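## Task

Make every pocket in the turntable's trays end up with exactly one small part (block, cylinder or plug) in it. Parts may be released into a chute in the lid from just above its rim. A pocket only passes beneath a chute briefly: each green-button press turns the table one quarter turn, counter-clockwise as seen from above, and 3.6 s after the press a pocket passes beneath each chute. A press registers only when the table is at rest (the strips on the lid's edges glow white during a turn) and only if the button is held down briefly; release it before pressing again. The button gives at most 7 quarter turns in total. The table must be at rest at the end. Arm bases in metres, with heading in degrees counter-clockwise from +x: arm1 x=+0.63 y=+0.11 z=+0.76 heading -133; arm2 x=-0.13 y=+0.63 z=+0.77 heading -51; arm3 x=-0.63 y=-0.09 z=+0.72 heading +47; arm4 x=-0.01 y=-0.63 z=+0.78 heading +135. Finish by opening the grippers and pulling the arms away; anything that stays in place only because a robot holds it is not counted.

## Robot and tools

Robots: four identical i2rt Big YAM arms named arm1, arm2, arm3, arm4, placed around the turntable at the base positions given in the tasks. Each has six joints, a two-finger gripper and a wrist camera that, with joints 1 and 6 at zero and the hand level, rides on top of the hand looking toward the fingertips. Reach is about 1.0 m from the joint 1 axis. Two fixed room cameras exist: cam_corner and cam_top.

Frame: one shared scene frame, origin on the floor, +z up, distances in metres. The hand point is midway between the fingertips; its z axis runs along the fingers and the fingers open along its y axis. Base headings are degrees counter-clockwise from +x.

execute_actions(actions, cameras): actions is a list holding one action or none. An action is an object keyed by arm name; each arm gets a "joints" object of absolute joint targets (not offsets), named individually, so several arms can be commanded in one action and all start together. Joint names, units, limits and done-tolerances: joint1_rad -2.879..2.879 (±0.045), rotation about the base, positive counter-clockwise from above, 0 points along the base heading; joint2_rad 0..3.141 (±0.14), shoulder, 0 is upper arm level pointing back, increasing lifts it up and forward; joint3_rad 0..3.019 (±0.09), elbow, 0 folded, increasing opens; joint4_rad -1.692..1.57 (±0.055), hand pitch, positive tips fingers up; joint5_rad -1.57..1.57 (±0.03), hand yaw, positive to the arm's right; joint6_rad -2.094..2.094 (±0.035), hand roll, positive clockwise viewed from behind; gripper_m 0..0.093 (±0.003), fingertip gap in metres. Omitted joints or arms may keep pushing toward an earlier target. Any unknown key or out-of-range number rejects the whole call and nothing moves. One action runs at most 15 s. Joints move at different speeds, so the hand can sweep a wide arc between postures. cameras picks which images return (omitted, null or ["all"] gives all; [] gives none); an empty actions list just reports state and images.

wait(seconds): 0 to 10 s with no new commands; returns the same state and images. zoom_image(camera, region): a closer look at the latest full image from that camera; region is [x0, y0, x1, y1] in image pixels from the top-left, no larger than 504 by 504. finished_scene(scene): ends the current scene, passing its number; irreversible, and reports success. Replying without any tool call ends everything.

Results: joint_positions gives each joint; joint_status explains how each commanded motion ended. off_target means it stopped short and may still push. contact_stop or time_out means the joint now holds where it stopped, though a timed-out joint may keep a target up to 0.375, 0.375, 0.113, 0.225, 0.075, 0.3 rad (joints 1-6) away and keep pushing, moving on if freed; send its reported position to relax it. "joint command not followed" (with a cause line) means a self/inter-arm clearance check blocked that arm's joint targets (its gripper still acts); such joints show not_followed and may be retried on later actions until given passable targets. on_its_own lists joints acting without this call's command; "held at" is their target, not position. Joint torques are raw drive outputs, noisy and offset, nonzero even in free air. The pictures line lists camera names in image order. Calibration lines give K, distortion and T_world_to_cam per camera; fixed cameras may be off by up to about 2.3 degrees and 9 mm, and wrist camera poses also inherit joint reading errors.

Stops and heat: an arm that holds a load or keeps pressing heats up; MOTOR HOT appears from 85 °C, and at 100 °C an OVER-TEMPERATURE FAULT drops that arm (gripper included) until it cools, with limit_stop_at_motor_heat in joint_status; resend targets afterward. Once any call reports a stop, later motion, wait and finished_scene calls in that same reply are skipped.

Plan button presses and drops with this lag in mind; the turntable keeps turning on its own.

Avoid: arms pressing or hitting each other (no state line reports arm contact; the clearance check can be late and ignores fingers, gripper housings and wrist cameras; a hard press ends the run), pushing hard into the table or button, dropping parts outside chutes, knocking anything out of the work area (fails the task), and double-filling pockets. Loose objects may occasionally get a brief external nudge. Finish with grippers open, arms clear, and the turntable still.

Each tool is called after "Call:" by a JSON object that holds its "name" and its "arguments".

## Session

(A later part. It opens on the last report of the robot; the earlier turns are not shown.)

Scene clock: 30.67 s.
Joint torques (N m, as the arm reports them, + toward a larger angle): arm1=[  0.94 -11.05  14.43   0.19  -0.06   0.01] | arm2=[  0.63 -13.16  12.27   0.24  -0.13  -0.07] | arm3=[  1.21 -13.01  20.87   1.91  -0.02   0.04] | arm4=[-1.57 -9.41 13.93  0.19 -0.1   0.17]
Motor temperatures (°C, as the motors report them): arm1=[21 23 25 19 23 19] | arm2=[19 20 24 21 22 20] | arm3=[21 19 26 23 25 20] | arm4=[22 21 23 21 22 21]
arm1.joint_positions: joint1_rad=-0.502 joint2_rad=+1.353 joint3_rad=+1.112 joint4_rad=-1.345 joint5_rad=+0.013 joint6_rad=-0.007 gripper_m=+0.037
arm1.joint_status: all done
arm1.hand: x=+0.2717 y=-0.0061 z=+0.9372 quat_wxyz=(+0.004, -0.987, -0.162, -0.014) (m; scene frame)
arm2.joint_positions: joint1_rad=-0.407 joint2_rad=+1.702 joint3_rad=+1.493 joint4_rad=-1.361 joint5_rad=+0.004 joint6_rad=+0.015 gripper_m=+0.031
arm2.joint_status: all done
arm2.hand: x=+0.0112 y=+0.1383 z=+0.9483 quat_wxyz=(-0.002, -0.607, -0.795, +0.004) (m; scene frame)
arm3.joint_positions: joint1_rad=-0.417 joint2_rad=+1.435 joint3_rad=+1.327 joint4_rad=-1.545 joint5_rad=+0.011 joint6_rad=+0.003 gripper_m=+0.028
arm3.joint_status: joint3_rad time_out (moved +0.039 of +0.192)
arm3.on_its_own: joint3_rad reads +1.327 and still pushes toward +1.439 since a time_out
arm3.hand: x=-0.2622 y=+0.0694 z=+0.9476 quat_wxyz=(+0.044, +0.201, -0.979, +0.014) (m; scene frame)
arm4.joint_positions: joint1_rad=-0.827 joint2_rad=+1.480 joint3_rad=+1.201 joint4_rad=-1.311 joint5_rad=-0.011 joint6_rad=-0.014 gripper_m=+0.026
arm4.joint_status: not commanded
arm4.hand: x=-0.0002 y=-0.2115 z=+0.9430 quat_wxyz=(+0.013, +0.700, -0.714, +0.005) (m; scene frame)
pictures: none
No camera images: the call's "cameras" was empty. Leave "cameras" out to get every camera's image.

Probably touching the wall; rotate away.

Call:
{"name": "execute_actions", "arguments": {"actions": [{"arm3":{"joints":{"joint1_rad":-0.573,"joint3_rad":1.43}}}]}}

Scene clock: 31.83 s.
Joint torques (N m, as the arm reports them, + toward a larger angle): arm1=[  0.83 -11.06  14.37   0.23  -0.06   0.02] | arm2=[  0.66 -13.3   12.28   0.25  -0.13  -0.07] | arm3=[  0.82 -13.41  14.15   1.01  -0.01   0.05] | arm4=[-1.47 -9.06 13.87  0.07 -0.08  0.18]
Motor temperatures (°C, as the motors report them): arm1=[21 23 25 19 23 19] | arm2=[19 20 24 21 22 20] | arm3=[21 19 26 23 25 20] | arm4=[22 21 23 21 22 21]
arm1.joint_positions: joint1_rad=-0.502 joint2_rad=+1.353 joint3_rad=+1.112 joint4_rad=-1.345 joint5_rad=+0.013 joint6_rad=-0.007 gripper_m=+0.037
arm1.joint_status: not commanded
arm1.hand: x=+0.2717 y=-0.0061 z=+0.9372 quat_wxyz=(+0.004, -0.987, -0.162, -0.014) (m; scene frame)
arm2.joint_positions: joint1_rad=-0.407 joint2_rad=+1.702 joint3_rad=+1.493 joint4_rad=-1.361 joint5_rad=+0.004 joint6_rad=+0.015 gripper_m=+0.031
arm2.joint_status: not commanded
arm2.hand: x=+0.0112 y=+0.1383 z=+0.9483 quat_wxyz=(-0.002, -0.607, -0.795, +0.004) (m; scene frame)
arm3.joint_positions: joint1_rad=-0.584 joint2_rad=+1.436 joint3_rad=+1.394 joint4_rad=-1.518 joint5_rad=+0.011 joint6_rad=+0.001 gripper_m=+0.028
arm3.joint_status: all done
arm3.hand: x=-0.2168 y=+0.0125 z=+0.9716 quat_wxyz=(-0.001, +0.119, -0.993, +0.005) (m; scene frame)
arm4.joint_positions: joint1_rad=-0.827 joint2_rad=+1.480 joint3_rad=+1.201 joint4_rad=-1.311 joint5_rad=-0.011 joint6_rad=-0.014 gripper_m=+0.026
arm4.joint_status: not commanded
arm4.hand: x=-0.0002 y=-0.2115 z=+0.9430 quat_wxyz=(+0.013, +0.700, -0.714, +0.005) (m; scene frame)
pictures: arm1_cam_wrist, arm2_cam_wrist, arm3_cam_wrist, arm4_cam_wrist, cam_corner, cam_top
camera_calibration (this result's frames):
arm1_cam_wrist: T_world_to_cam=[[-0.340129, 0.940378, 0.00112967, 0.0944012], [0.744419, 0.268517, 0.611342, -0.772194], [0.574589, 0.208776, -0.791366, 0.711187], [0, 0, 0, 1]] pos_world=[0.198304, -0.0299041, 1.03478]
arm2_cam_wrist: T_world_to_cam=[[-0.96254, -0.271115, 0.00363104, 0.0388304], [-0.218775, 0.784487, 0.580274, -0.657976], [-0.16017, 0.557743, -0.814413, 0.821663], [0, 0, 0, 1]] pos_world=[0.0250328, 0.0684244, 1.05084]
arm3_cam_wrist: T_world_to_cam=[[0.230079, -0.972836, 0.0255549, 0.0392507], [-0.792073, -0.171942, 0.58571, -0.730805], [-0.565406, -0.155001, -0.810118, 0.790366], [0, 0, 0, 1]] pos_world=[-0.141004, 0.0350357, 1.06733]
arm4_cam_wrist: T_world_to_cam=[[0.999681, -0.0212498, -0.0136241, 0.0111202], [-0.00914441, -0.807944, 0.589188, -0.714357], [-0.0235276, -0.588875, -0.807881, 0.763784], [0, 0, 0, 1]] pos_world=[0.000320989, -0.127151, 1.03809]
Images, in order (width x height): arm1_cam_wrist 504x504, arm2_cam_wrist 504x504, arm3_cam_wrist 504x504, arm4_cam_wrist 504x504, cam_corner 504x504, cam_top 504x504.

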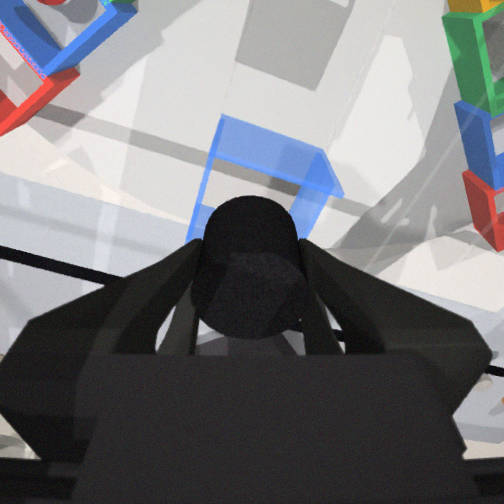

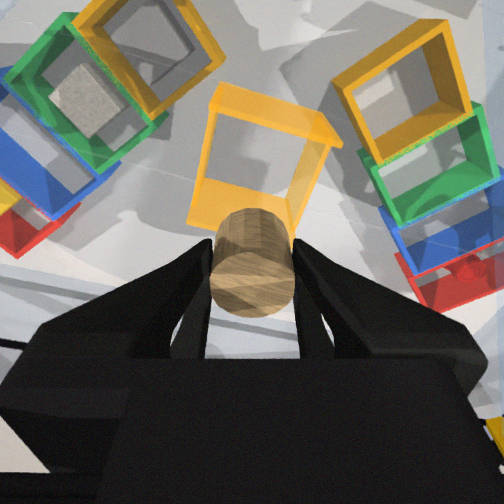

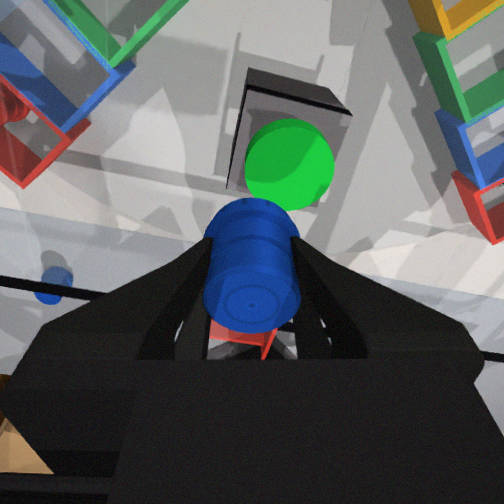

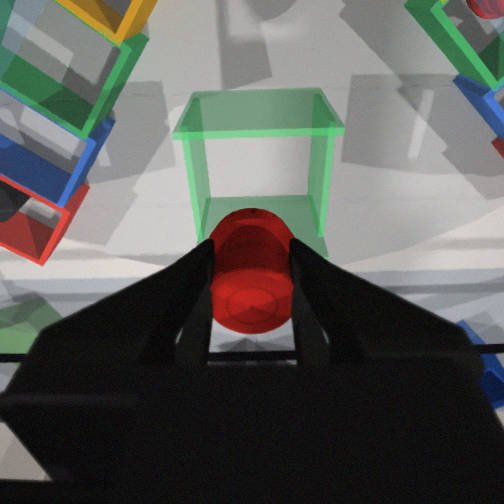

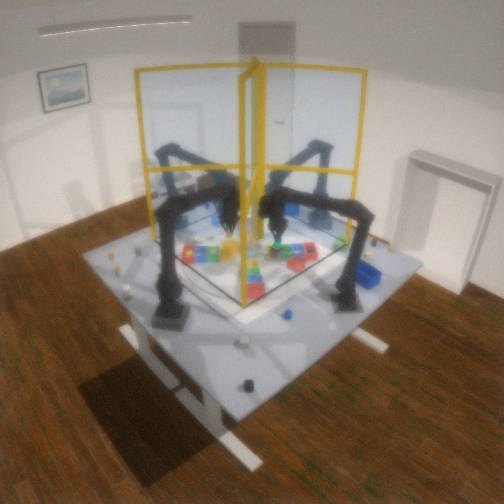

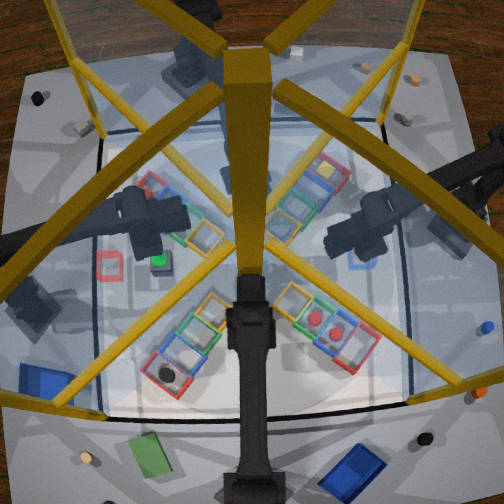

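Call:
{"name": "execute_actions", "arguments": {"actions": [{"arm3":{"joints":{"joint1_rad":-0.625,"joint2_rad":1.5}},"arm1":{"joints":{"joint1_rad":-0.53,"joint4_rad":-1.39}},"arm2":{"joints":{"joint1_rad":-0.43}},"arm4":{"joints":{"joint4_rad":-1.26}}}], "cameras": ["arm3_cam_wrist"]}}

Call:
{"name": "execute_actions", "arguments": {"actions": [{"arm3":{"joints":{"joint2_rad":1.57}}}], "cameras": ["cam_top"]}}

Call:
{"name": "execute_actions", "arguments": {"actions": [{"arm3":{"joints":{"joint2_rad":1.44}}}], "cameras": ["cam_top"]}}

Call:
{"name": "wait", "arguments": {"seconds": 1.5}}

Scene clock: 34.27 s.
Joint torques (N m, as the arm reports them, + toward a larger angle): arm1=[  0.82 -10.9   14.34  -0.31  -0.05   0.04] | arm2=[ -0.74 -13.29  12.27   0.24  -0.13  -0.07] | arm3=[ -0.56 -15.15  13.9    0.94  -0.02   0.05] | arm4=[-1.34 -9.16 13.92  0.57 -0.1   0.21]
Motor temperatures (°C, as the motors report them): arm1=[21 23 26 19 23 19] | arm2=[19 20 24 21 22 20] | arm3=[21 19 26 23 24 20] | arm4=[22 21 23 21 22 21]
arm1.joint_positions: joint1_rad=-0.526 joint2_rad=+1.353 joint3_rad=+1.112 joint4_rad=-1.379 joint5_rad=+0.013 joint6_rad=-0.007 gripper_m=+0.037
arm1.joint_status: all done
arm1.hand: x=+0.2771 y=+0.0052 z=+0.9375 quat_wxyz=(+0.006, -0.988, -0.150, -0.031) (m; scene frame)
arm2.joint_positions: joint1_rad=-0.418 joint2_rad=+1.702 joint3_rad=+1.493 joint4_rad=-1.361 joint5_rad=+0.004 joint6_rad=+0.015 gripper_m=+0.031
arm2.joint_status: all done
arm2.hand: x=+0.0059 y=+0.1369 z=+0.9483 quat_wxyz=(-0.002, -0.611, -0.792, +0.004) (m; scene frame)
arm3.joint_positions: joint1_rad=-0.619 joint2_rad=+1.486 joint3_rad=+1.394 joint4_rad=-1.518 joint5_rad=+0.011 joint6_rad=+0.001 gripper_m=+0.028
arm3.joint_status: all done
arm3.hand: x=-0.2083 y=-0.0009 z=+0.9512 quat_wxyz=(+0.024, +0.102, -0.994, +0.008) (m; scene frame)
arm4.joint_positions: joint1_rad=-0.827 joint2_rad=+1.480 joint3_rad=+1.201 joint4_rad=-1.271 joint5_rad=-0.011 joint6_rad=-0.014 gripper_m=+0.026
arm4.joint_status: all done
arm4.hand: x=+0.0001 y=-0.2015 z=+0.9429 quat_wxyz=(-0.001, +0.700, -0.714, -0.009) (m; scene frame)
pictures: arm3_cam_wrist
camera_calibration (this result's frames):
arm3_cam_wrist: T_world_to_cam=[[0.197094, -0.980032, 0.0262936, 0.0172332], [-0.767788, -0.137621, 0.625749, -0.747403], [-0.609635, -0.143519, -0.779581, 0.738376], [0, 0, 0, 1]] pos_world=[-0.127104, 0.0200018, 1.04286]
Images, in order (width x height): arm3_cam_wrist 504x504.

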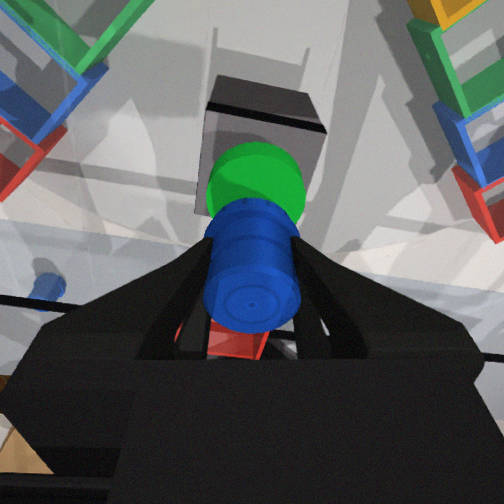

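Scene clock: 34.90 s.
Joint torques (N m, as the arm reports them, + toward a larger angle): arm1=[  0.69 -11.17  14.35  -0.32  -0.06   0.03] | arm2=[ -0.8  -13.33  12.27   0.24  -0.13  -0.07] | arm3=[ -0.56 -12.27  12.92   0.96  -0.02   0.06] | arm4=[-1.46 -8.89 13.95  0.65 -0.08  0.18]
Motor temperatures (°C, as the motors report them): arm1=[21 23 26 19 23 19] | arm2=[19 20 24 21 22 20] | arm3=[21 19 26 23 24 20] | arm4=[22 21 23 21 22 21]
arm1.joint_positions: joint1_rad=-0.526 joint2_rad=+1.353 joint3_rad=+1.112 joint4_rad=-1.379 joint5_rad=+0.013 joint6_rad=-0.007 gripper_m=+0.037
arm1.joint_status: not commanded
arm1.hand: x=+0.2771 y=+0.0052 z=+0.9375 quat_wxyz=(+0.006, -0.988, -0.150, -0.031) (m; scene frame)
arm2.joint_positions: joint1_rad=-0.418 joint2_rad=+1.702 joint3_rad=+1.493 joint4_rad=-1.361 joint5_rad=+0.004 joint6_rad=+0.015 gripper_m=+0.031
arm2.joint_status: not commanded
arm2.hand: x=+0.0059 y=+0.1369 z=+0.9483 quat_wxyz=(-0.002, -0.611, -0.792, +0.004) (m; scene frame)
arm3.joint_positions: joint1_rad=-0.619 joint2_rad=+1.521 joint3_rad=+1.404 joint4_rad=-1.521 joint5_rad=+0.011 joint6_rad=+0.001 gripper_m=+0.028
arm3.joint_status: all done
arm3.hand: x=-0.2029 y=+0.0003 z=+0.9405 quat_wxyz=(+0.038, +0.102, -0.994, +0.009) (m; scene frame)
arm4.joint_positions: joint1_rad=-0.827 joint2_rad=+1.480 joint3_rad=+1.201 joint4_rad=-1.271 joint5_rad=-0.011 joint6_rad=-0.014 gripper_m=+0.026
arm4.joint_status: not commanded
arm4.hand: x=+0.0001 y=-0.2015 z=+0.9429 quat_wxyz=(-0.001, +0.700, -0.714, -0.009) (m; scene frame)
pictures: cam_top
Images, in order (width x height): cam_top 504x504.

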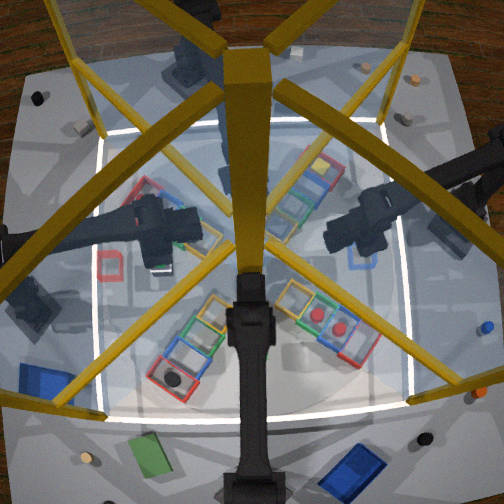

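Scene clock: 35.90 s.
Joint torques (N m, as the arm reports them, + toward a larger angle): arm1=[  0.62 -10.79  14.25  -0.27  -0.06   0.02] | arm2=[ -0.73 -13.28  12.25   0.24  -0.13  -0.07] | arm3=[ -0.68 -14.54  13.35   1.12  -0.02   0.05] | arm4=[-1.56 -9.06 13.92  0.57 -0.08  0.16]
Motor temperatures (°C, as the motors report them): arm1=[21 23 26 19 23 19] | arm2=[19 20 24 21 22 20] | arm3=[21 19 26 23 24 20] | arm4=[22 21 24 21 22 21]
arm1.joint_positions: joint1_rad=-0.526 joint2_rad=+1.353 joint3_rad=+1.112 joint4_rad=-1.379 joint5_rad=+0.013 joint6_rad=-0.007 gripper_m=+0.037
arm1.joint_status: not commanded
arm1.hand: x=+0.2771 y=+0.0052 z=+0.9375 quat_wxyz=(+0.006, -0.988, -0.150, -0.031) (m; scene frame)
arm2.joint_positions: joint1_rad=-0.418 joint2_rad=+1.702 joint3_rad=+1.493 joint4_rad=-1.361 joint5_rad=+0.004 joint6_rad=+0.015 gripper_m=+0.031
arm2.joint_status: not commanded
arm2.hand: x=+0.0059 y=+0.1369 z=+0.9483 quat_wxyz=(-0.002, -0.611, -0.792, +0.004) (m; scene frame)
arm3.joint_positions: joint1_rad=-0.619 joint2_rad=+1.433 joint3_rad=+1.404 joint4_rad=-1.521 joint5_rad=+0.011 joint6_rad=+0.001 gripper_m=+0.028
arm3.joint_status: all done
arm3.hand: x=-0.2120 y=-0.0016 z=+0.9766 quat_wxyz=(-0.006, +0.102, -0.995, +0.005) (m; scene frame)
arm4.joint_positions: joint1_rad=-0.827 joint2_rad=+1.480 joint3_rad=+1.201 joint4_rad=-1.271 joint5_rad=-0.011 joint6_rad=-0.014 gripper_m=+0.026
arm4.joint_status: not commanded
arm4.hand: x=+0.0001 y=-0.2015 z=+0.9429 quat_wxyz=(-0.001, +0.700, -0.714, -0.009) (m; scene frame)
pictures: cam_top
Images, in order (width x height): cam_top 504x504.

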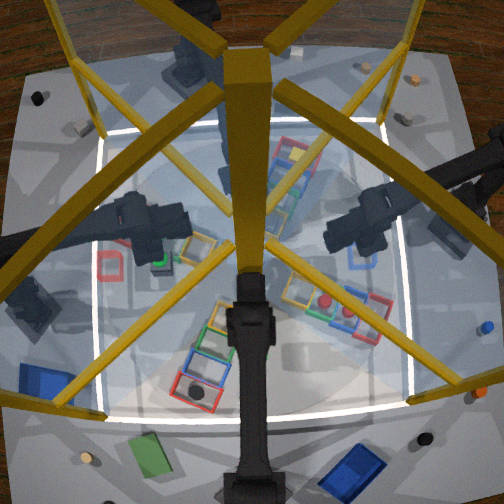

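Scene clock: 37.40 s.
Joint torques (N m, as the arm reports them, + toward a larger angle): arm1=[  0.65 -11.02  14.33  -0.32  -0.05   0.02] | arm2=[ -0.79 -13.26  12.27   0.24  -0.13  -0.07] | arm3=[ -0.51 -14.4   13.25   1.13  -0.02   0.05] | arm4=[-1.28 -9.53 13.86  0.51 -0.1   0.15]
Motor temperatures (°C, as the motors report them): arm1=[21 23 26 19 23 19] | arm2=[19 20 24 21 22 20] | arm3=[21 19 26 23 24 20] | arm4=[22 21 24 21 22 21]
arm1.joint_positions: joint1_rad=-0.526 joint2_rad=+1.353 joint3_rad=+1.112 joint4_rad=-1.379 joint5_rad=+0.013 joint6_rad=-0.007 gripper_m=+0.037
arm1.joint_status: not commanded
arm1.hand: x=+0.2771 y=+0.0052 z=+0.9375 quat_wxyz=(+0.006, -0.988, -0.150, -0.031) (m; scene frame)
arm2.joint_positions: joint1_rad=-0.418 joint2_rad=+1.702 joint3_rad=+1.493 joint4_rad=-1.361 joint5_rad=+0.004 joint6_rad=+0.015 gripper_m=+0.031
arm2.joint_status: not commanded
arm2.hand: x=+0.0059 y=+0.1369 z=+0.9483 quat_wxyz=(-0.002, -0.611, -0.792, +0.004) (m; scene frame)
arm3.joint_positions: joint1_rad=-0.619 joint2_rad=+1.433 joint3_rad=+1.404 joint4_rad=-1.521 joint5_rad=+0.011 joint6_rad=+0.001 gripper_m=+0.028
arm3.joint_status: all done
arm3.hand: x=-0.2120 y=-0.0016 z=+0.9766 quat_wxyz=(-0.006, +0.102, -0.995, +0.005) (m; scene frame)
arm4.joint_positions: joint1_rad=-0.827 joint2_rad=+1.480 joint3_rad=+1.201 joint4_rad=-1.271 joint5_rad=-0.011 joint6_rad=-0.014 gripper_m=+0.026
arm4.joint_status: not commanded
arm4.hand: x=+0.0001 y=-0.2015 z=+0.9429 quat_wxyz=(-0.001, +0.700, -0.714, -0.009) (m; scene frame)
wait: 1.50 s; at rest by 0.27 s
pictures: arm1_cam_wrist, arm2_cam_wrist, arm3_cam_wrist, arm4_cam_wrist, cam_corner, cam_top
camera_calibration (this result's frames):
arm1_cam_wrist: T_world_to_cam=[[-0.317065, 0.948404, 0.000460505, 0.0797983], [0.730137, 0.243785, 0.638333, -0.800613], [0.605285, 0.202729, -0.769761, 0.677275], [0, 0, 0, 1]] pos_world=[0.199914, -0.0178067, 1.03236]
arm2_cam_wrist: T_world_to_cam=[[-0.965381, -0.260819, 0.00356074, 0.0320294], [-0.210421, 0.786763, 0.580282, -0.658332], [-0.15415, 0.559444, -0.814408, 0.821368], [0, 0, 0, 1]] pos_world=[0.0190077, 0.0667952, 1.05083]
arm3_cam_wrist: T_world_to_cam=[[0.19553, -0.980358, 0.0258147, 0.0166722], [-0.803734, -0.145109, 0.577022, -0.726282], [-0.561943, -0.133573, -0.81632, 0.801807], [0, 0, 0, 1]] pos_world=[-0.136428, 0.0180549, 1.07318]
arm4_cam_wrist: T_world_to_cam=[[0.999699, -0.0206981, -0.0131486, 0.0106679], [-0.00990224, -0.831302, 0.555733, -0.67937], [-0.0224331, -0.555436, -0.831257, 0.798418], [0, 0, 0, 1]] pos_world=[0.000518982, -0.121071, 1.04138]
Images, in order (width x height): arm1_cam_wrist 504x504, arm2_cam_wrist 504x504, arm3_cam_wrist 504x504, arm4_cam_wrist 504x504, cam_corner 504x504, cam_top 504x504.

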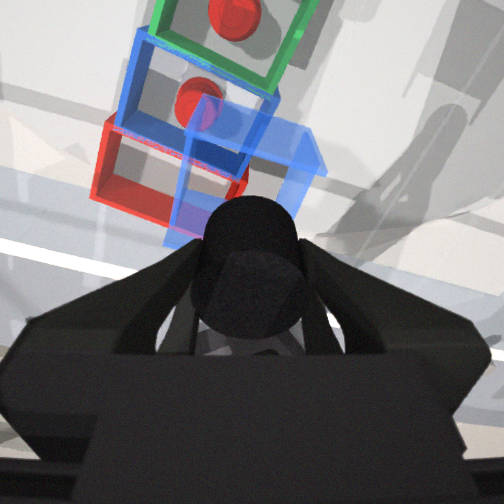

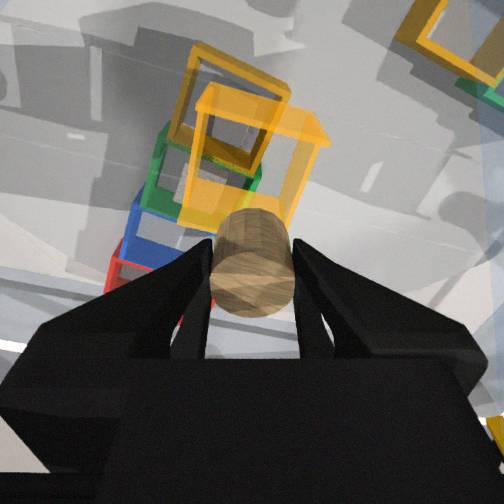

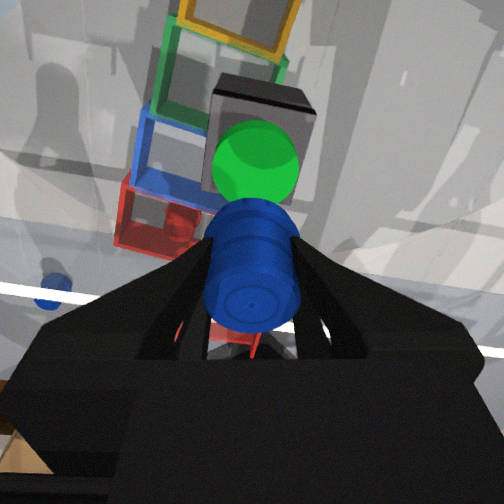

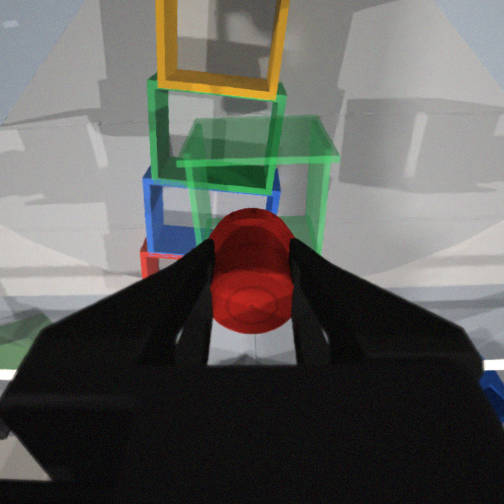

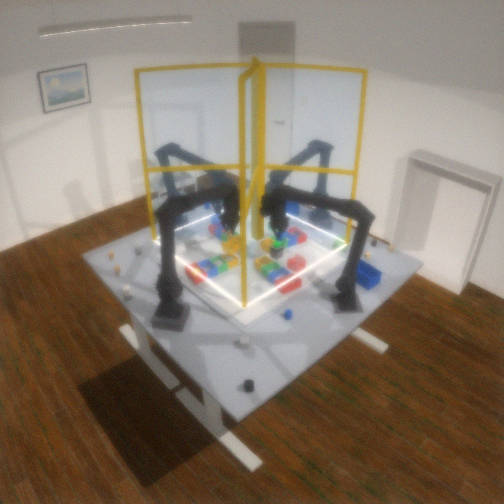

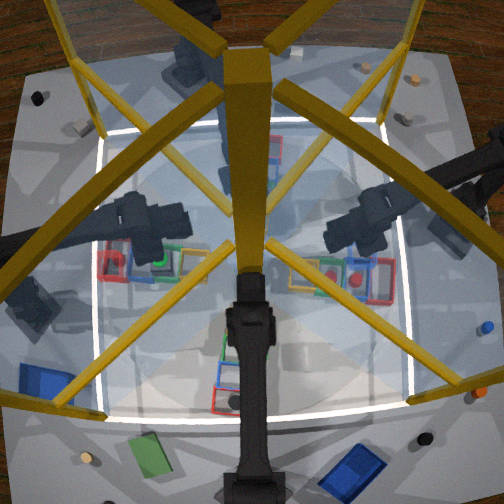

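Call:
{"name": "wait", "arguments": {"seconds": 0.2}}

Call:
{"name": "execute_actions", "arguments": {"actions": [{"arm4":{"joints":{"gripper_m":0.09}}}], "cameras": ["arm4_cam_wrist"]}}

Call:
{"name": "execute_actions", "arguments": {"actions": [{"arm4":{"joints":{"joint2_rad":1.2,"joint3_rad":1.04,"joint4_rad":-1.37}}}], "cameras": []}}

Call:
{"name": "execute_actions", "arguments": {"actions": [{"arm4":{"joints":{"joint1_rad":0.55}}}], "cameras": []}}

Call:
{"name": "execute_actions", "arguments": {"actions": [{"arm4":{"joints":{"joint2_rad":1.703,"joint3_rad":1.23,"joint4_rad":-1.05}}}], "cameras": ["arm4_cam_wrist","cam_top"]}}

Scene clock: 38.47 s.
Joint torques (N m, as the arm reports them, + toward a larger angle): arm1=[  0.8  -11.06  14.32  -0.33  -0.05   0.03] | arm2=[ -0.69 -13.26  12.28   0.25  -0.13  -0.08] | arm3=[ -0.56 -14.51  13.26   1.1   -0.02   0.05] | arm4=[-1.91 -9.23 13.95  0.59 -0.09  0.18]
Motor temperatures (°C, as the motors report them): arm1=[21 23 26 19 23 19] | arm2=[19 20 25 21 22 20] | arm3=[20 19 26 23 24 20] | arm4=[22 21 24 21 22 21]
arm1.joint_positions: joint1_rad=-0.526 joint2_rad=+1.353 joint3_rad=+1.112 joint4_rad=-1.379 joint5_rad=+0.013 joint6_rad=-0.007 gripper_m=+0.037
arm1.joint_status: not commanded
arm1.hand: x=+0.2771 y=+0.0052 z=+0.9375 quat_wxyz=(+0.006, -0.988, -0.150, -0.031) (m; scene frame)
arm2.joint_positions: joint1_rad=-0.418 joint2_rad=+1.702 joint3_rad=+1.493 joint4_rad=-1.361 joint5_rad=+0.004 joint6_rad=+0.015 gripper_m=+0.031
arm2.joint_status: not commanded
arm2.hand: x=+0.0059 y=+0.1369 z=+0.9483 quat_wxyz=(-0.002, -0.611, -0.792, +0.004) (m; scene frame)
arm3.joint_positions: joint1_rad=-0.619 joint2_rad=+1.433 joint3_rad=+1.404 joint4_rad=-1.521 joint5_rad=+0.011 joint6_rad=+0.001 gripper_m=+0.028
arm3.joint_status: all done
arm3.hand: x=-0.2120 y=-0.0016 z=+0.9766 quat_wxyz=(-0.006, +0.102, -0.995, +0.005) (m; scene frame)
arm4.joint_positions: joint1_rad=-0.827 joint2_rad=+1.480 joint3_rad=+1.201 joint4_rad=-1.271 joint5_rad=-0.011 joint6_rad=-0.014 gripper_m=+0.026
arm4.joint_status: not commanded
arm4.hand: x=+0.0001 y=-0.2015 z=+0.9429 quat_wxyz=(-0.001, +0.700, -0.714, -0.009) (m; scene frame)
wait: 0.20 s; at rest from the start
pictures: arm1_cam_wrist, arm2_cam_wrist, arm3_cam_wrist, arm4_cam_wrist, cam_corner, cam_top
camera_calibration (this result's frames):
arm1_cam_wrist: T_world_to_cam=[[-0.317065, 0.948404, 0.000460505, 0.0797983], [0.730137, 0.243785, 0.638333, -0.800613], [0.605285, 0.202729, -0.769761, 0.677275], [0, 0, 0, 1]] pos_world=[0.199914, -0.0178067, 1.03236]
arm2_cam_wrist: T_world_to_cam=[[-0.965381, -0.260819, 0.00356074, 0.0320294], [-0.210421, 0.786763, 0.580282, -0.658332], [-0.15415, 0.559444, -0.814408, 0.821368], [0, 0, 0, 1]] pos_world=[0.0190077, 0.0667952, 1.05083]
arm3_cam_wrist: T_world_to_cam=[[0.19553, -0.980358, 0.0258147, 0.0166722], [-0.803734, -0.145109, 0.577022, -0.726282], [-0.561943, -0.133573, -0.81632, 0.801807], [0, 0, 0, 1]] pos_world=[-0.136428, 0.0180549, 1.07318]
arm4_cam_wrist: T_world_to_cam=[[0.999699, -0.0206981, -0.0131486, 0.0106679], [-0.00990224, -0.831302, 0.555733, -0.67937], [-0.0224331, -0.555436, -0.831257, 0.798418], [0, 0, 0, 1]] pos_world=[0.000518982, -0.121071, 1.04138]
Images, in order (width x height): arm1_cam_wrist 504x504, arm2_cam_wrist 504x504, arm3_cam_wrist 504x504, arm4_cam_wrist 504x504, cam_corner 504x504, cam_top 504x504.

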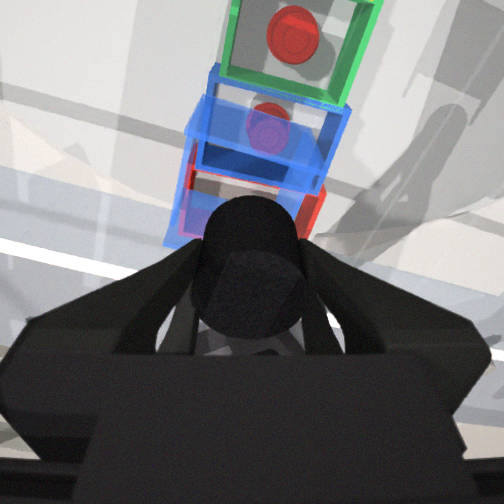

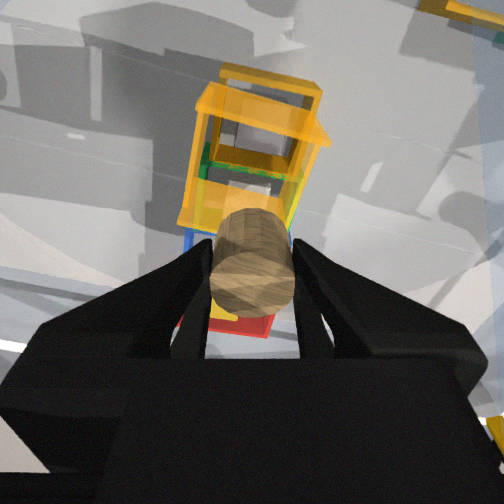

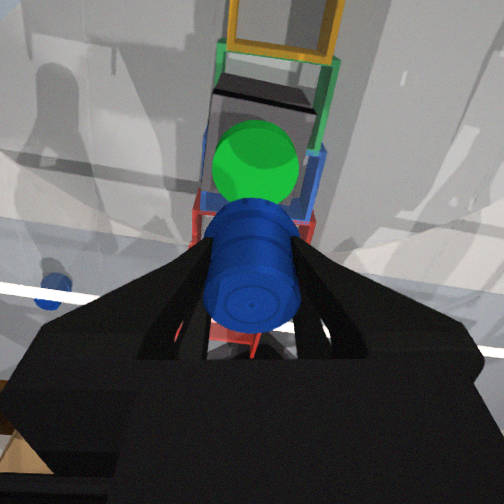

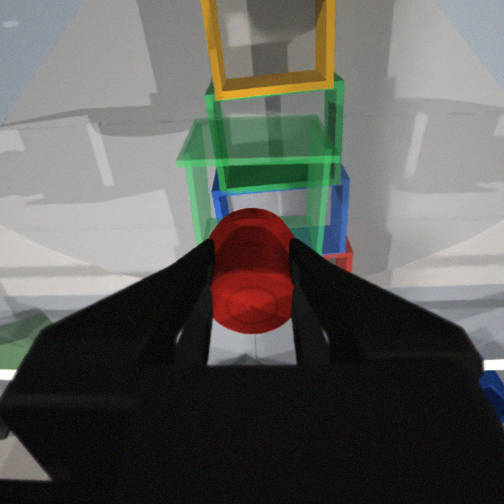

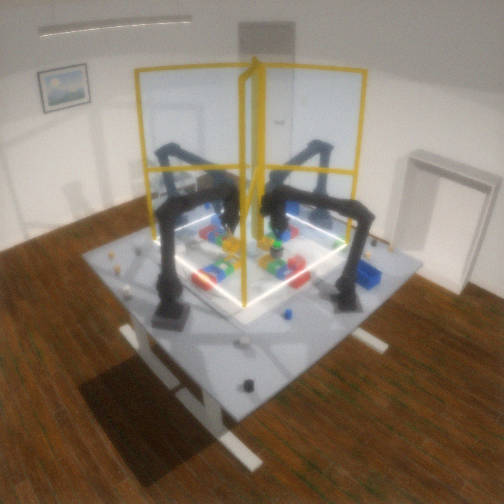

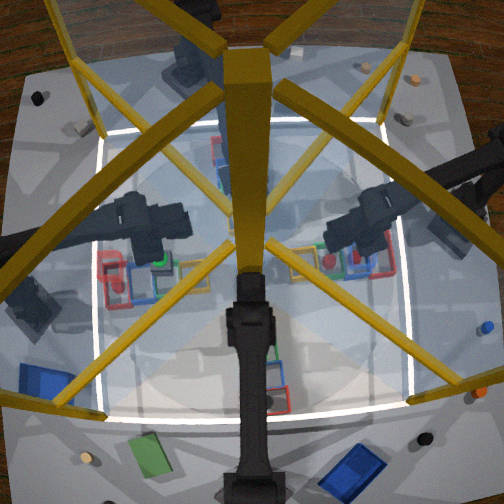

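Scene clock: 39.17 s.
Joint torques (N m, as the arm reports them, + toward a larger angle): arm1=[  0.86 -10.76  14.29  -0.26  -0.07   0.02] | arm2=[ -0.72 -13.25  12.26   0.22  -0.13  -0.07] | arm3=[ -0.61 -14.43  13.26   1.12  -0.02   0.05] | arm4=[-1.27 -9.08 13.95  0.63 -0.07  0.17]
Motor temperatures (°C, as the motors report them): arm1=[21 23 26 19 23 19] | arm2=[19 20 25 21 22 20] | arm3=[20 19 26 23 24 20] | arm4=[22 21 24 21 22 21]
arm1.joint_positions: joint1_rad=-0.526 joint2_rad=+1.353 joint3_rad=+1.112 joint4_rad=-1.379 joint5_rad=+0.013 joint6_rad=-0.007 gripper_m=+0.037
arm1.joint_status: not commanded
arm1.hand: x=+0.2771 y=+0.0052 z=+0.9375 quat_wxyz=(+0.006, -0.988, -0.150, -0.031) (m; scene frame)
arm2.joint_positions: joint1_rad=-0.418 joint2_rad=+1.702 joint3_rad=+1.493 joint4_rad=-1.361 joint5_rad=+0.004 joint6_rad=+0.015 gripper_m=+0.031
arm2.joint_status: not commanded
arm2.hand: x=+0.0059 y=+0.1369 z=+0.9483 quat_wxyz=(-0.002, -0.611, -0.792, +0.004) (m; scene frame)
arm3.joint_positions: joint1_rad=-0.619 joint2_rad=+1.433 joint3_rad=+1.404 joint4_rad=-1.521 joint5_rad=+0.011 joint6_rad=+0.001 gripper_m=+0.028
arm3.joint_status: not commanded
arm3.hand: x=-0.2120 y=-0.0016 z=+0.9766 quat_wxyz=(-0.006, +0.102, -0.995, +0.005) (m; scene frame)
arm4.joint_positions: joint1_rad=-0.827 joint2_rad=+1.480 joint3_rad=+1.201 joint4_rad=-1.271 joint5_rad=-0.011 joint6_rad=-0.014 gripper_m=+0.090
arm4.joint_status: all done
arm4.hand: x=+0.0001 y=-0.2015 z=+0.9429 quat_wxyz=(-0.001, +0.700, -0.714, -0.009) (m; scene frame)
pictures: arm4_cam_wrist
camera_calibration (this result's frames):
arm4_cam_wrist: T_world_to_cam=[[0.999699, -0.0206981, -0.0131486, 0.0106679], [-0.00990224, -0.831302, 0.555733, -0.67937], [-0.0224331, -0.555436, -0.831257, 0.798418], [0, 0, 0, 1]] pos_world=[0.000518982, -0.121071, 1.04138]
Images, in order (width x height): arm4_cam_wrist 504x504.

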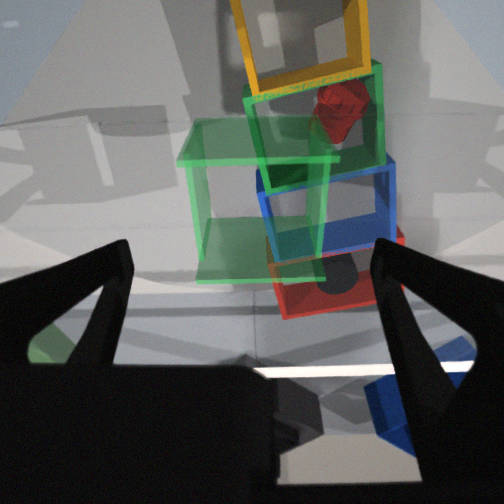

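Scene clock: 40.20 s.
Joint torques (N m, as the arm reports them, + toward a larger angle): arm1=[  0.75 -11.12  14.3   -0.31  -0.05   0.02] | arm2=[ -0.73 -13.27  12.24   0.24  -0.13  -0.08] | arm3=[ -0.58 -14.48  13.23   1.11  -0.02   0.05] | arm4=[-1.55 -5.09 10.12  0.17 -0.09  0.15]
Motor temperatures (°C, as the motors report them): arm1=[21 23 26 19 23 19] | arm2=[19 20 25 21 22 20] | arm3=[20 19 26 23 23 20] | arm4=[22 21 24 21 22 21]
arm1.joint_positions: joint1_rad=-0.526 joint2_rad=+1.353 joint3_rad=+1.112 joint4_rad=-1.379 joint5_rad=+0.013 joint6_rad=-0.007 gripper_m=+0.037
arm1.joint_status: not commanded
arm1.hand: x=+0.2771 y=+0.0052 z=+0.9375 quat_wxyz=(+0.006, -0.988, -0.150, -0.031) (m; scene frame)
arm2.joint_positions: joint1_rad=-0.418 joint2_rad=+1.702 joint3_rad=+1.493 joint4_rad=-1.361 joint5_rad=+0.004 joint6_rad=+0.015 gripper_m=+0.031
arm2.joint_status: not commanded
arm2.hand: x=+0.0059 y=+0.1369 z=+0.9483 quat_wxyz=(-0.002, -0.611, -0.792, +0.004) (m; scene frame)
arm3.joint_positions: joint1_rad=-0.619 joint2_rad=+1.433 joint3_rad=+1.404 joint4_rad=-1.521 joint5_rad=+0.011 joint6_rad=+0.001 gripper_m=+0.028
arm3.joint_status: not commanded
arm3.hand: x=-0.2120 y=-0.0016 z=+0.9766 quat_wxyz=(-0.006, +0.102, -0.995, +0.005) (m; scene frame)
arm4.joint_positions: joint1_rad=-0.827 joint2_rad=+1.187 joint3_rad=+1.045 joint4_rad=-1.366 joint5_rad=-0.011 joint6_rad=-0.014 gripper_m=+0.090
arm4.joint_status: all done
arm4.hand: x=-0.0028 y=-0.2920 z=+0.9884 quat_wxyz=(-0.016, +0.700, -0.713, -0.023) (m; scene frame)
pictures: none
No camera images: the call's "cameras" was empty. Leave "cameras" out to get every camera's image.

Scene clock: 41.90 s.
Joint torques (N m, as the arm reports them, + toward a larger angle): arm1=[  0.89 -10.94  14.3   -0.24  -0.06   0.03] | arm2=[ -0.76 -13.24  12.27   0.24  -0.13  -0.07] | arm3=[ -0.62 -14.42  13.23   1.16  -0.02   0.05] | arm4=[-1.32 -5.28 13.41  0.33 -0.08 -0.07]
Motor temperatures (°C, as the motors report them): arm1=[21 23 26 19 23 19] | arm2=[19 20 25 21 22 20] | arm3=[20 19 26 23 23 20] | arm4=[22 21 24 21 22 21]
arm1.joint_positions: joint1_rad=-0.526 joint2_rad=+1.353 joint3_rad=+1.112 joint4_rad=-1.379 joint5_rad=+0.013 joint6_rad=-0.007 gripper_m=+0.037
arm1.joint_status: not commanded
arm1.hand: x=+0.2771 y=+0.0052 z=+0.9375 quat_wxyz=(+0.006, -0.988, -0.150, -0.031) (m; scene frame)
arm2.joint_positions: joint1_rad=-0.418 joint2_rad=+1.702 joint3_rad=+1.493 joint4_rad=-1.361 joint5_rad=+0.004 joint6_rad=+0.015 gripper_m=+0.031
arm2.joint_status: not commanded
arm2.hand: x=+0.0059 y=+0.1369 z=+0.9483 quat_wxyz=(-0.002, -0.611, -0.792, +0.004) (m; scene frame)
arm3.joint_positions: joint1_rad=-0.619 joint2_rad=+1.433 joint3_rad=+1.404 joint4_rad=-1.521 joint5_rad=+0.011 joint6_rad=+0.001 gripper_m=+0.028
arm3.joint_status: not commanded
arm3.hand: x=-0.2120 y=-0.0016 z=+0.9766 quat_wxyz=(-0.006, +0.102, -0.995, +0.005) (m; scene frame)
arm4.joint_positions: joint1_rad=+0.551 joint2_rad=+1.192 joint3_rad=+1.008 joint4_rad=-1.376 joint5_rad=-0.011 joint6_rad=+0.008 gripper_m=+0.090
arm4.joint_status: all done
arm4.hand: x=-0.3274 y=-0.5578 z=+0.9743 quat_wxyz=(+0.009, +0.993, -0.116, -0.005) (m; scene frame)
pictures: none
No camera images: the call's "cameras" was empty. Leave "cameras" out to get every camera's image.

Scene clock: 43.23 s.
Joint torques (N m, as the arm reports them, + toward a larger angle): arm1=[  0.8  -11.16  14.3   -0.25  -0.06   0.03] | arm2=[ -0.75 -13.26  12.27   0.23  -0.13  -0.08] | arm3=[ -0.58 -14.5   13.23   1.14  -0.02   0.06] | arm4=[ -1.18 -12.21  10.61   0.38  -0.07  -0.06]
Motor temperatures (°C, as the motors report them): arm1=[21 23 27 19 23 19] | arm2=[19 20 25 21 22 20] | arm3=[20 19 26 23 23 20] | arm4=[22 21 24 21 22 21]
arm1.joint_positions: joint1_rad=-0.526 joint2_rad=+1.353 joint3_rad=+1.112 joint4_rad=-1.379 joint5_rad=+0.013 joint6_rad=-0.007 gripper_m=+0.037
arm1.joint_status: not commanded
arm1.hand: x=+0.2771 y=+0.0052 z=+0.9375 quat_wxyz=(+0.006, -0.988, -0.150, -0.031) (m; scene frame)
arm2.joint_positions: joint1_rad=-0.418 joint2_rad=+1.702 joint3_rad=+1.493 joint4_rad=-1.361 joint5_rad=+0.004 joint6_rad=+0.015 gripper_m=+0.031
arm2.joint_status: not commanded
arm2.hand: x=+0.0059 y=+0.1369 z=+0.9483 quat_wxyz=(-0.002, -0.611, -0.792, +0.004) (m; scene frame)
arm3.joint_positions: joint1_rad=-0.619 joint2_rad=+1.433 joint3_rad=+1.404 joint4_rad=-1.521 joint5_rad=+0.011 joint6_rad=+0.001 gripper_m=+0.028
arm3.joint_status: not commanded
arm3.hand: x=-0.2120 y=-0.0016 z=+0.9766 quat_wxyz=(-0.006, +0.102, -0.995, +0.005) (m; scene frame)
arm4.joint_positions: joint1_rad=+0.551 joint2_rad=+1.706 joint3_rad=+1.215 joint4_rad=-1.059 joint5_rad=-0.011 joint6_rad=+0.008 gripper_m=+0.090
arm4.joint_status: all done
arm4.hand: x=-0.4826 y=-0.5230 z=+0.8531 quat_wxyz=(+0.008, +0.993, -0.116, -0.011) (m; scene frame)
pictures: arm4_cam_wrist, cam_top
camera_calibration (this result's frames):
arm4_cam_wrist: T_world_to_cam=[[0.233068, 0.972232, -0.0210616, 0.641461], [0.813626, -0.183092, 0.551807, -0.161711], [0.532628, -0.145745, -0.833706, 1.01856], [0, 0, 0, 1]] pos_world=[-0.560445, -0.504808, 0.951922]
Images, in order (width x height): arm4_cam_wrist 504x504, cam_top 504x504.

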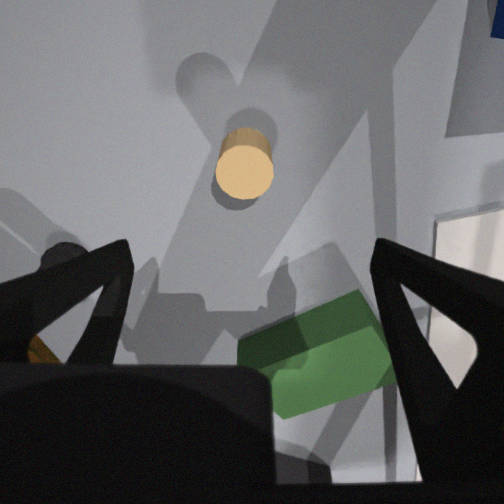

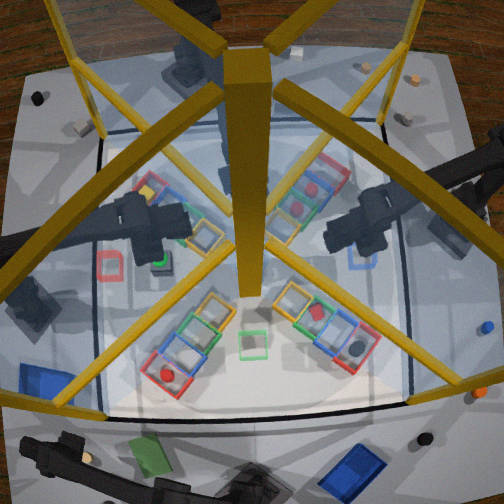

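Call:
{"name": "execute_actions", "arguments": {"actions": [{"arm4":{"joints":{"joint2_rad":1.91,"joint3_rad":1.15,"joint4_rad":-0.8}}}], "cameras": ["arm4_cam_wrist"]}}

Call:
{"name": "execute_actions", "arguments": {"actions": [{"arm4":{"joints":{"gripper_m":0}}}], "cameras": []}}

Call:
{"name": "execute_actions", "arguments": {"actions": [{"arm4":{"joints":{"joint2_rad":1.15,"joint3_rad":1.0,"joint4_rad":-1.4}}}], "cameras": []}}

Call:
{"name": "execute_actions", "arguments": {"actions": [{"arm4":{"joints":{"joint1_rad":-0.827}}}], "cameras": []}}

Call:
{"name": "execute_actions", "arguments": {"actions": [{"arm4":{"joints":{"joint2_rad":1.489,"joint3_rad":1.245,"joint4_rad":-1.26}},"arm3":{"joints":{"joint2_rad":1.5}}}], "cameras": ["arm4_cam_wrist"]}}

Scene clock: 45.33 s.
Joint torques (N m, as the arm reports them, + toward a larger angle): arm1=[  0.81 -11.23  14.37  -0.25  -0.07   0.03] | arm2=[ -0.69 -13.3   12.25   0.25  -0.13  -0.07] | arm3=[ -0.57 -14.5   13.25   1.11  -0.02   0.05] | arm4=[ -1.14 -13.16   7.52   0.56  -0.17  -0.05]
Motor temperatures (°C, as the motors report them): arm1=[21 23 27 19 23 19] | arm2=[19 20 25 21 22 20] | arm3=[20 19 26 23 23 20] | arm4=[22 21 24 21 22 21]
arm1.joint_positions: joint1_rad=-0.526 joint2_rad=+1.353 joint3_rad=+1.112 joint4_rad=-1.379 joint5_rad=+0.013 joint6_rad=-0.007 gripper_m=+0.037
arm1.joint_status: not commanded
arm1.hand: x=+0.2771 y=+0.0052 z=+0.9375 quat_wxyz=(+0.006, -0.988, -0.150, -0.031) (m; scene frame)
arm2.joint_positions: joint1_rad=-0.418 joint2_rad=+1.702 joint3_rad=+1.493 joint4_rad=-1.361 joint5_rad=+0.004 joint6_rad=+0.015 gripper_m=+0.031
arm2.joint_status: not commanded
arm2.hand: x=+0.0059 y=+0.1369 z=+0.9483 quat_wxyz=(-0.002, -0.611, -0.792, +0.004) (m; scene frame)
arm3.joint_positions: joint1_rad=-0.619 joint2_rad=+1.433 joint3_rad=+1.404 joint4_rad=-1.521 joint5_rad=+0.011 joint6_rad=+0.001 gripper_m=+0.028
arm3.joint_status: not commanded
arm3.hand: x=-0.2120 y=-0.0016 z=+0.9766 quat_wxyz=(-0.006, +0.102, -0.995, +0.005) (m; scene frame)
arm4.joint_positions: joint1_rad=+0.554 joint2_rad=+1.902 joint3_rad=+1.151 joint4_rad=-0.810 joint5_rad=-0.008 joint6_rad=+0.006 gripper_m=+0.090
arm4.joint_status: all done
arm4.hand: x=-0.4914 y=-0.5229 z=+0.7423 quat_wxyz=(+0.007, +0.993, -0.114, -0.005) (m; scene frame)
pictures: arm4_cam_wrist
camera_calibration (this result's frames):
arm4_cam_wrist: T_world_to_cam=[[0.228798, 0.973309, -0.0179056, 0.637272], [0.808314, -0.179698, 0.560658, -0.100835], [0.542476, -0.142751, -0.827854, 0.932994], [0, 0, 0, 1]] pos_world=[-0.570427, -0.505197, 0.840327]
Images, in order (width x height): arm4_cam_wrist 504x504.

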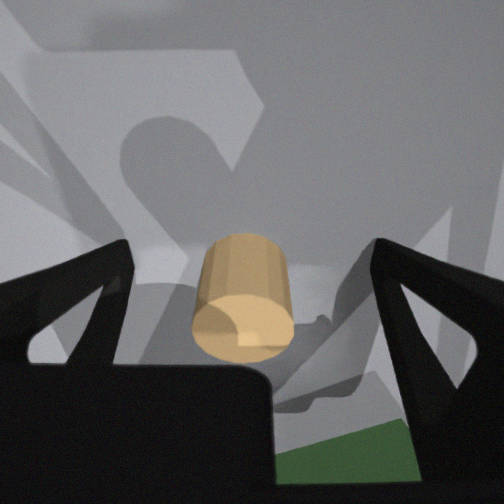

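Scene clock: 46.03 s.
Joint torques (N m, as the arm reports them, + toward a larger angle): arm1=[  0.85 -11.06  14.33  -0.3   -0.06   0.  ] | arm2=[ -0.72 -13.31  12.26   0.23  -0.13  -0.07] | arm3=[ -0.53 -14.36  13.25   1.12  -0.02   0.06] | arm4=[ -1.5  -12.77   7.52   0.39  -0.17  -0.1 ]
Motor temperatures (°C, as the motors report them): arm1=[21 23 27 19 23 19] | arm2=[19 20 25 21 22 20] | arm3=[20 19 26 23 23 20] | arm4=[22 21 24 21 22 21]
arm1.joint_positions: joint1_rad=-0.526 joint2_rad=+1.353 joint3_rad=+1.112 joint4_rad=-1.379 joint5_rad=+0.013 joint6_rad=-0.007 gripper_m=+0.037
arm1.joint_status: not commanded
arm1.hand: x=+0.2771 y=+0.0052 z=+0.9375 quat_wxyz=(+0.006, -0.988, -0.150, -0.031) (m; scene frame)
arm2.joint_positions: joint1_rad=-0.418 joint2_rad=+1.702 joint3_rad=+1.493 joint4_rad=-1.361 joint5_rad=+0.004 joint6_rad=+0.015 gripper_m=+0.031
arm2.joint_status: not commanded
arm2.hand: x=+0.0059 y=+0.1369 z=+0.9483 quat_wxyz=(-0.002, -0.611, -0.792, +0.004) (m; scene frame)
arm3.joint_positions: joint1_rad=-0.619 joint2_rad=+1.433 joint3_rad=+1.404 joint4_rad=-1.521 joint5_rad=+0.011 joint6_rad=+0.001 gripper_m=+0.028
arm3.joint_status: not commanded
arm3.hand: x=-0.2120 y=-0.0016 z=+0.9766 quat_wxyz=(-0.006, +0.102, -0.995, +0.005) (m; scene frame)
arm4.joint_positions: joint1_rad=+0.554 joint2_rad=+1.902 joint3_rad=+1.151 joint4_rad=-0.810 joint5_rad=-0.009 joint6_rad=+0.006 gripper_m=+0.031
arm4.joint_status: gripper_m off_target (ended at +0.031, target +0.000)
arm4.hand: x=-0.4914 y=-0.5230 z=+0.7423 quat_wxyz=(+0.007, +0.993, -0.114, -0.005) (m; scene frame)
pictures: none
No camera images: the call's "cameras" was empty. Leave "cameras" out to get every camera's image.

Scene clock: 47.43 s.
Joint torques (N m, as the arm reports them, + toward a larger angle): arm1=[  0.89 -11.09  14.34  -0.3   -0.06   0.02] | arm2=[ -0.79 -13.25  12.26   0.26  -0.13  -0.07] | arm3=[ -0.61 -14.44  13.25   1.14  -0.03   0.05] | arm4=[-1.07 -4.94 11.5  -0.22 -0.17 -0.07]
Motor temperatures (°C, as the motors report them): arm1=[21 23 27 19 23 19] | arm2=[19 21 25 21 22 20] | arm3=[20 19 26 23 23 20] | arm4=[22 21 24 21 22 21]
arm1.joint_positions: joint1_rad=-0.526 joint2_rad=+1.353 joint3_rad=+1.112 joint4_rad=-1.379 joint5_rad=+0.013 joint6_rad=-0.007 gripper_m=+0.037
arm1.joint_status: not commanded
arm1.hand: x=+0.2771 y=+0.0052 z=+0.9375 quat_wxyz=(+0.006, -0.988, -0.150, -0.031) (m; scene frame)
arm2.joint_positions: joint1_rad=-0.418 joint2_rad=+1.702 joint3_rad=+1.493 joint4_rad=-1.361 joint5_rad=+0.004 joint6_rad=+0.015 gripper_m=+0.031
arm2.joint_status: not commanded
arm2.hand: x=+0.0059 y=+0.1369 z=+0.9483 quat_wxyz=(-0.002, -0.611, -0.792, +0.004) (m; scene frame)
arm3.joint_positions: joint1_rad=-0.619 joint2_rad=+1.433 joint3_rad=+1.404 joint4_rad=-1.521 joint5_rad=+0.011 joint6_rad=+0.001 gripper_m=+0.028
arm3.joint_status: not commanded
arm3.hand: x=-0.2120 y=-0.0016 z=+0.9766 quat_wxyz=(-0.006, +0.102, -0.995, +0.005) (m; scene frame)
arm4.joint_positions: joint1_rad=+0.554 joint2_rad=+1.147 joint3_rad=+0.990 joint4_rad=-1.391 joint5_rad=-0.009 joint6_rad=+0.006 gripper_m=+0.031
arm4.joint_status: all done
arm4.hand: x=-0.3157 y=-0.5610 z=+0.9806 quat_wxyz=(+0.007, +0.993, -0.114, -0.011) (m; scene frame)
pictures: none
No camera images: the call's "cameras" was empty. Leave "cameras" out to get every camera's image.

Scene clock: 49.10 s.
Joint torques (N m, as the arm reports them, + toward a larger angle): arm1=[  0.73 -10.78  14.36  -0.23  -0.05   0.05] | arm2=[ -0.74 -13.26  12.26   0.23  -0.13  -0.07] | arm3=[ -0.55 -14.47  13.25   1.11  -0.02   0.05] | arm4=[-1.03 -4.82 11.44 -0.21 -0.12 -0.04]
Motor temperatures (°C, as the motors report them): arm1=[21 23 27 19 23 19] | arm2=[19 21 25 21 22 20] | arm3=[20 19 26 23 23 20] | arm4=[22 21 24 21 22 21]
arm1.joint_positions: joint1_rad=-0.526 joint2_rad=+1.353 joint3_rad=+1.112 joint4_rad=-1.379 joint5_rad=+0.013 joint6_rad=-0.007 gripper_m=+0.037
arm1.joint_status: not commanded
arm1.hand: x=+0.2771 y=+0.0052 z=+0.9375 quat_wxyz=(+0.006, -0.988, -0.150, -0.031) (m; scene frame)
arm2.joint_positions: joint1_rad=-0.418 joint2_rad=+1.702 joint3_rad=+1.493 joint4_rad=-1.361 joint5_rad=+0.004 joint6_rad=+0.015 gripper_m=+0.031
arm2.joint_status: not commanded
arm2.hand: x=+0.0059 y=+0.1369 z=+0.9483 quat_wxyz=(-0.002, -0.611, -0.792, +0.004) (m; scene frame)
arm3.joint_positions: joint1_rad=-0.619 joint2_rad=+1.433 joint3_rad=+1.404 joint4_rad=-1.521 joint5_rad=+0.011 joint6_rad=+0.001 gripper_m=+0.028
arm3.joint_status: not commanded
arm3.hand: x=-0.2120 y=-0.0016 z=+0.9766 quat_wxyz=(-0.006, +0.102, -0.995, +0.005) (m; scene frame)
arm4.joint_positions: joint1_rad=-0.828 joint2_rad=+1.147 joint3_rad=+0.990 joint4_rad=-1.391 joint5_rad=-0.010 joint6_rad=+0.006 gripper_m=+0.031
arm4.joint_status: all done
arm4.hand: x=-0.0031 y=-0.3179 z=+0.9788 quat_wxyz=(-0.002, +0.693, -0.721, -0.009) (m; scene frame)
pictures: none
No camera images: the call's "cameras" was empty. Leave "cameras" out to get every camera's image.

Scene clock: 50.37 s.
Joint torques (N m, as the arm reports them, + toward a larger angle): arm1=[  0.67 -10.96  14.34  -0.31  -0.07   0.03] | arm2=[ -0.78 -13.3   12.27   0.23  -0.13  -0.07] | arm3=[ -0.62 -14.76  13.07   1.03  -0.01   0.06] | arm4=[-1.23 -9.29 13.43  0.17 -0.12 -0.05]
Motor temperatures (°C, as the motors report them): arm1=[21 23 27 19 23 19] | arm2=[19 21 25 21 22 20] | arm3=[20 19 26 23 23 20] | arm4=[22 21 24 21 22 21]
arm1.joint_positions: joint1_rad=-0.526 joint2_rad=+1.353 joint3_rad=+1.112 joint4_rad=-1.379 joint5_rad=+0.013 joint6_rad=-0.007 gripper_m=+0.037
arm1.joint_status: not commanded
arm1.hand: x=+0.2771 y=+0.0052 z=+0.9375 quat_wxyz=(+0.006, -0.988, -0.150, -0.031) (m; scene frame)
arm2.joint_positions: joint1_rad=-0.418 joint2_rad=+1.702 joint3_rad=+1.493 joint4_rad=-1.361 joint5_rad=+0.004 joint6_rad=+0.015 gripper_m=+0.031
arm2.joint_status: not commanded
arm2.hand: x=+0.0059 y=+0.1369 z=+0.9483 quat_wxyz=(-0.002, -0.611, -0.792, +0.004) (m; scene frame)
arm3.joint_positions: joint1_rad=-0.619 joint2_rad=+1.487 joint3_rad=+1.404 joint4_rad=-1.521 joint5_rad=+0.011 joint6_rad=+0.001 gripper_m=+0.028
arm3.joint_status: all done
arm3.hand: x=-0.2060 y=-0.0004 z=+0.9544 quat_wxyz=(+0.021, +0.102, -0.995, +0.007) (m; scene frame)
arm4.joint_positions: joint1_rad=-0.828 joint2_rad=+1.483 joint3_rad=+1.208 joint4_rad=-1.261 joint5_rad=-0.010 joint6_rad=+0.006 gripper_m=+0.031
arm4.joint_status: all done
arm4.hand: x=+0.0011 y=-0.1969 z=+0.9443 quat_wxyz=(-0.006, +0.693, -0.721, -0.013) (m; scene frame)
pictures: arm4_cam_wrist
camera_calibration (this result's frames):
arm4_cam_wrist: T_world_to_cam=[[0.999041, -0.041892, -0.0127599, 0.00530188], [-0.0281736, -0.837909, 0.545082, -0.667524], [-0.0335262, -0.544199, -0.838286, 0.810985], [0, 0, 0, 1]] pos_world=[0.00308594, -0.117765, 1.04376]
Images, in order (width x height): arm4_cam_wrist 504x504.

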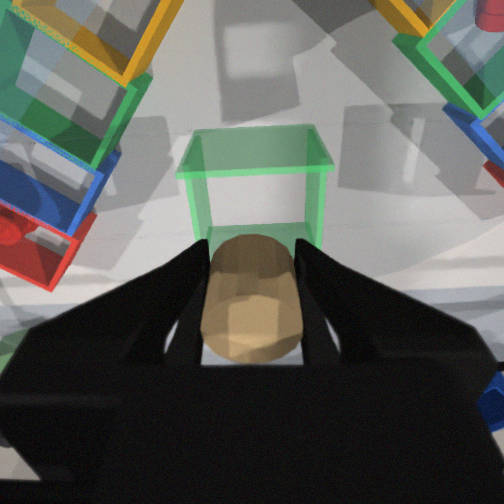

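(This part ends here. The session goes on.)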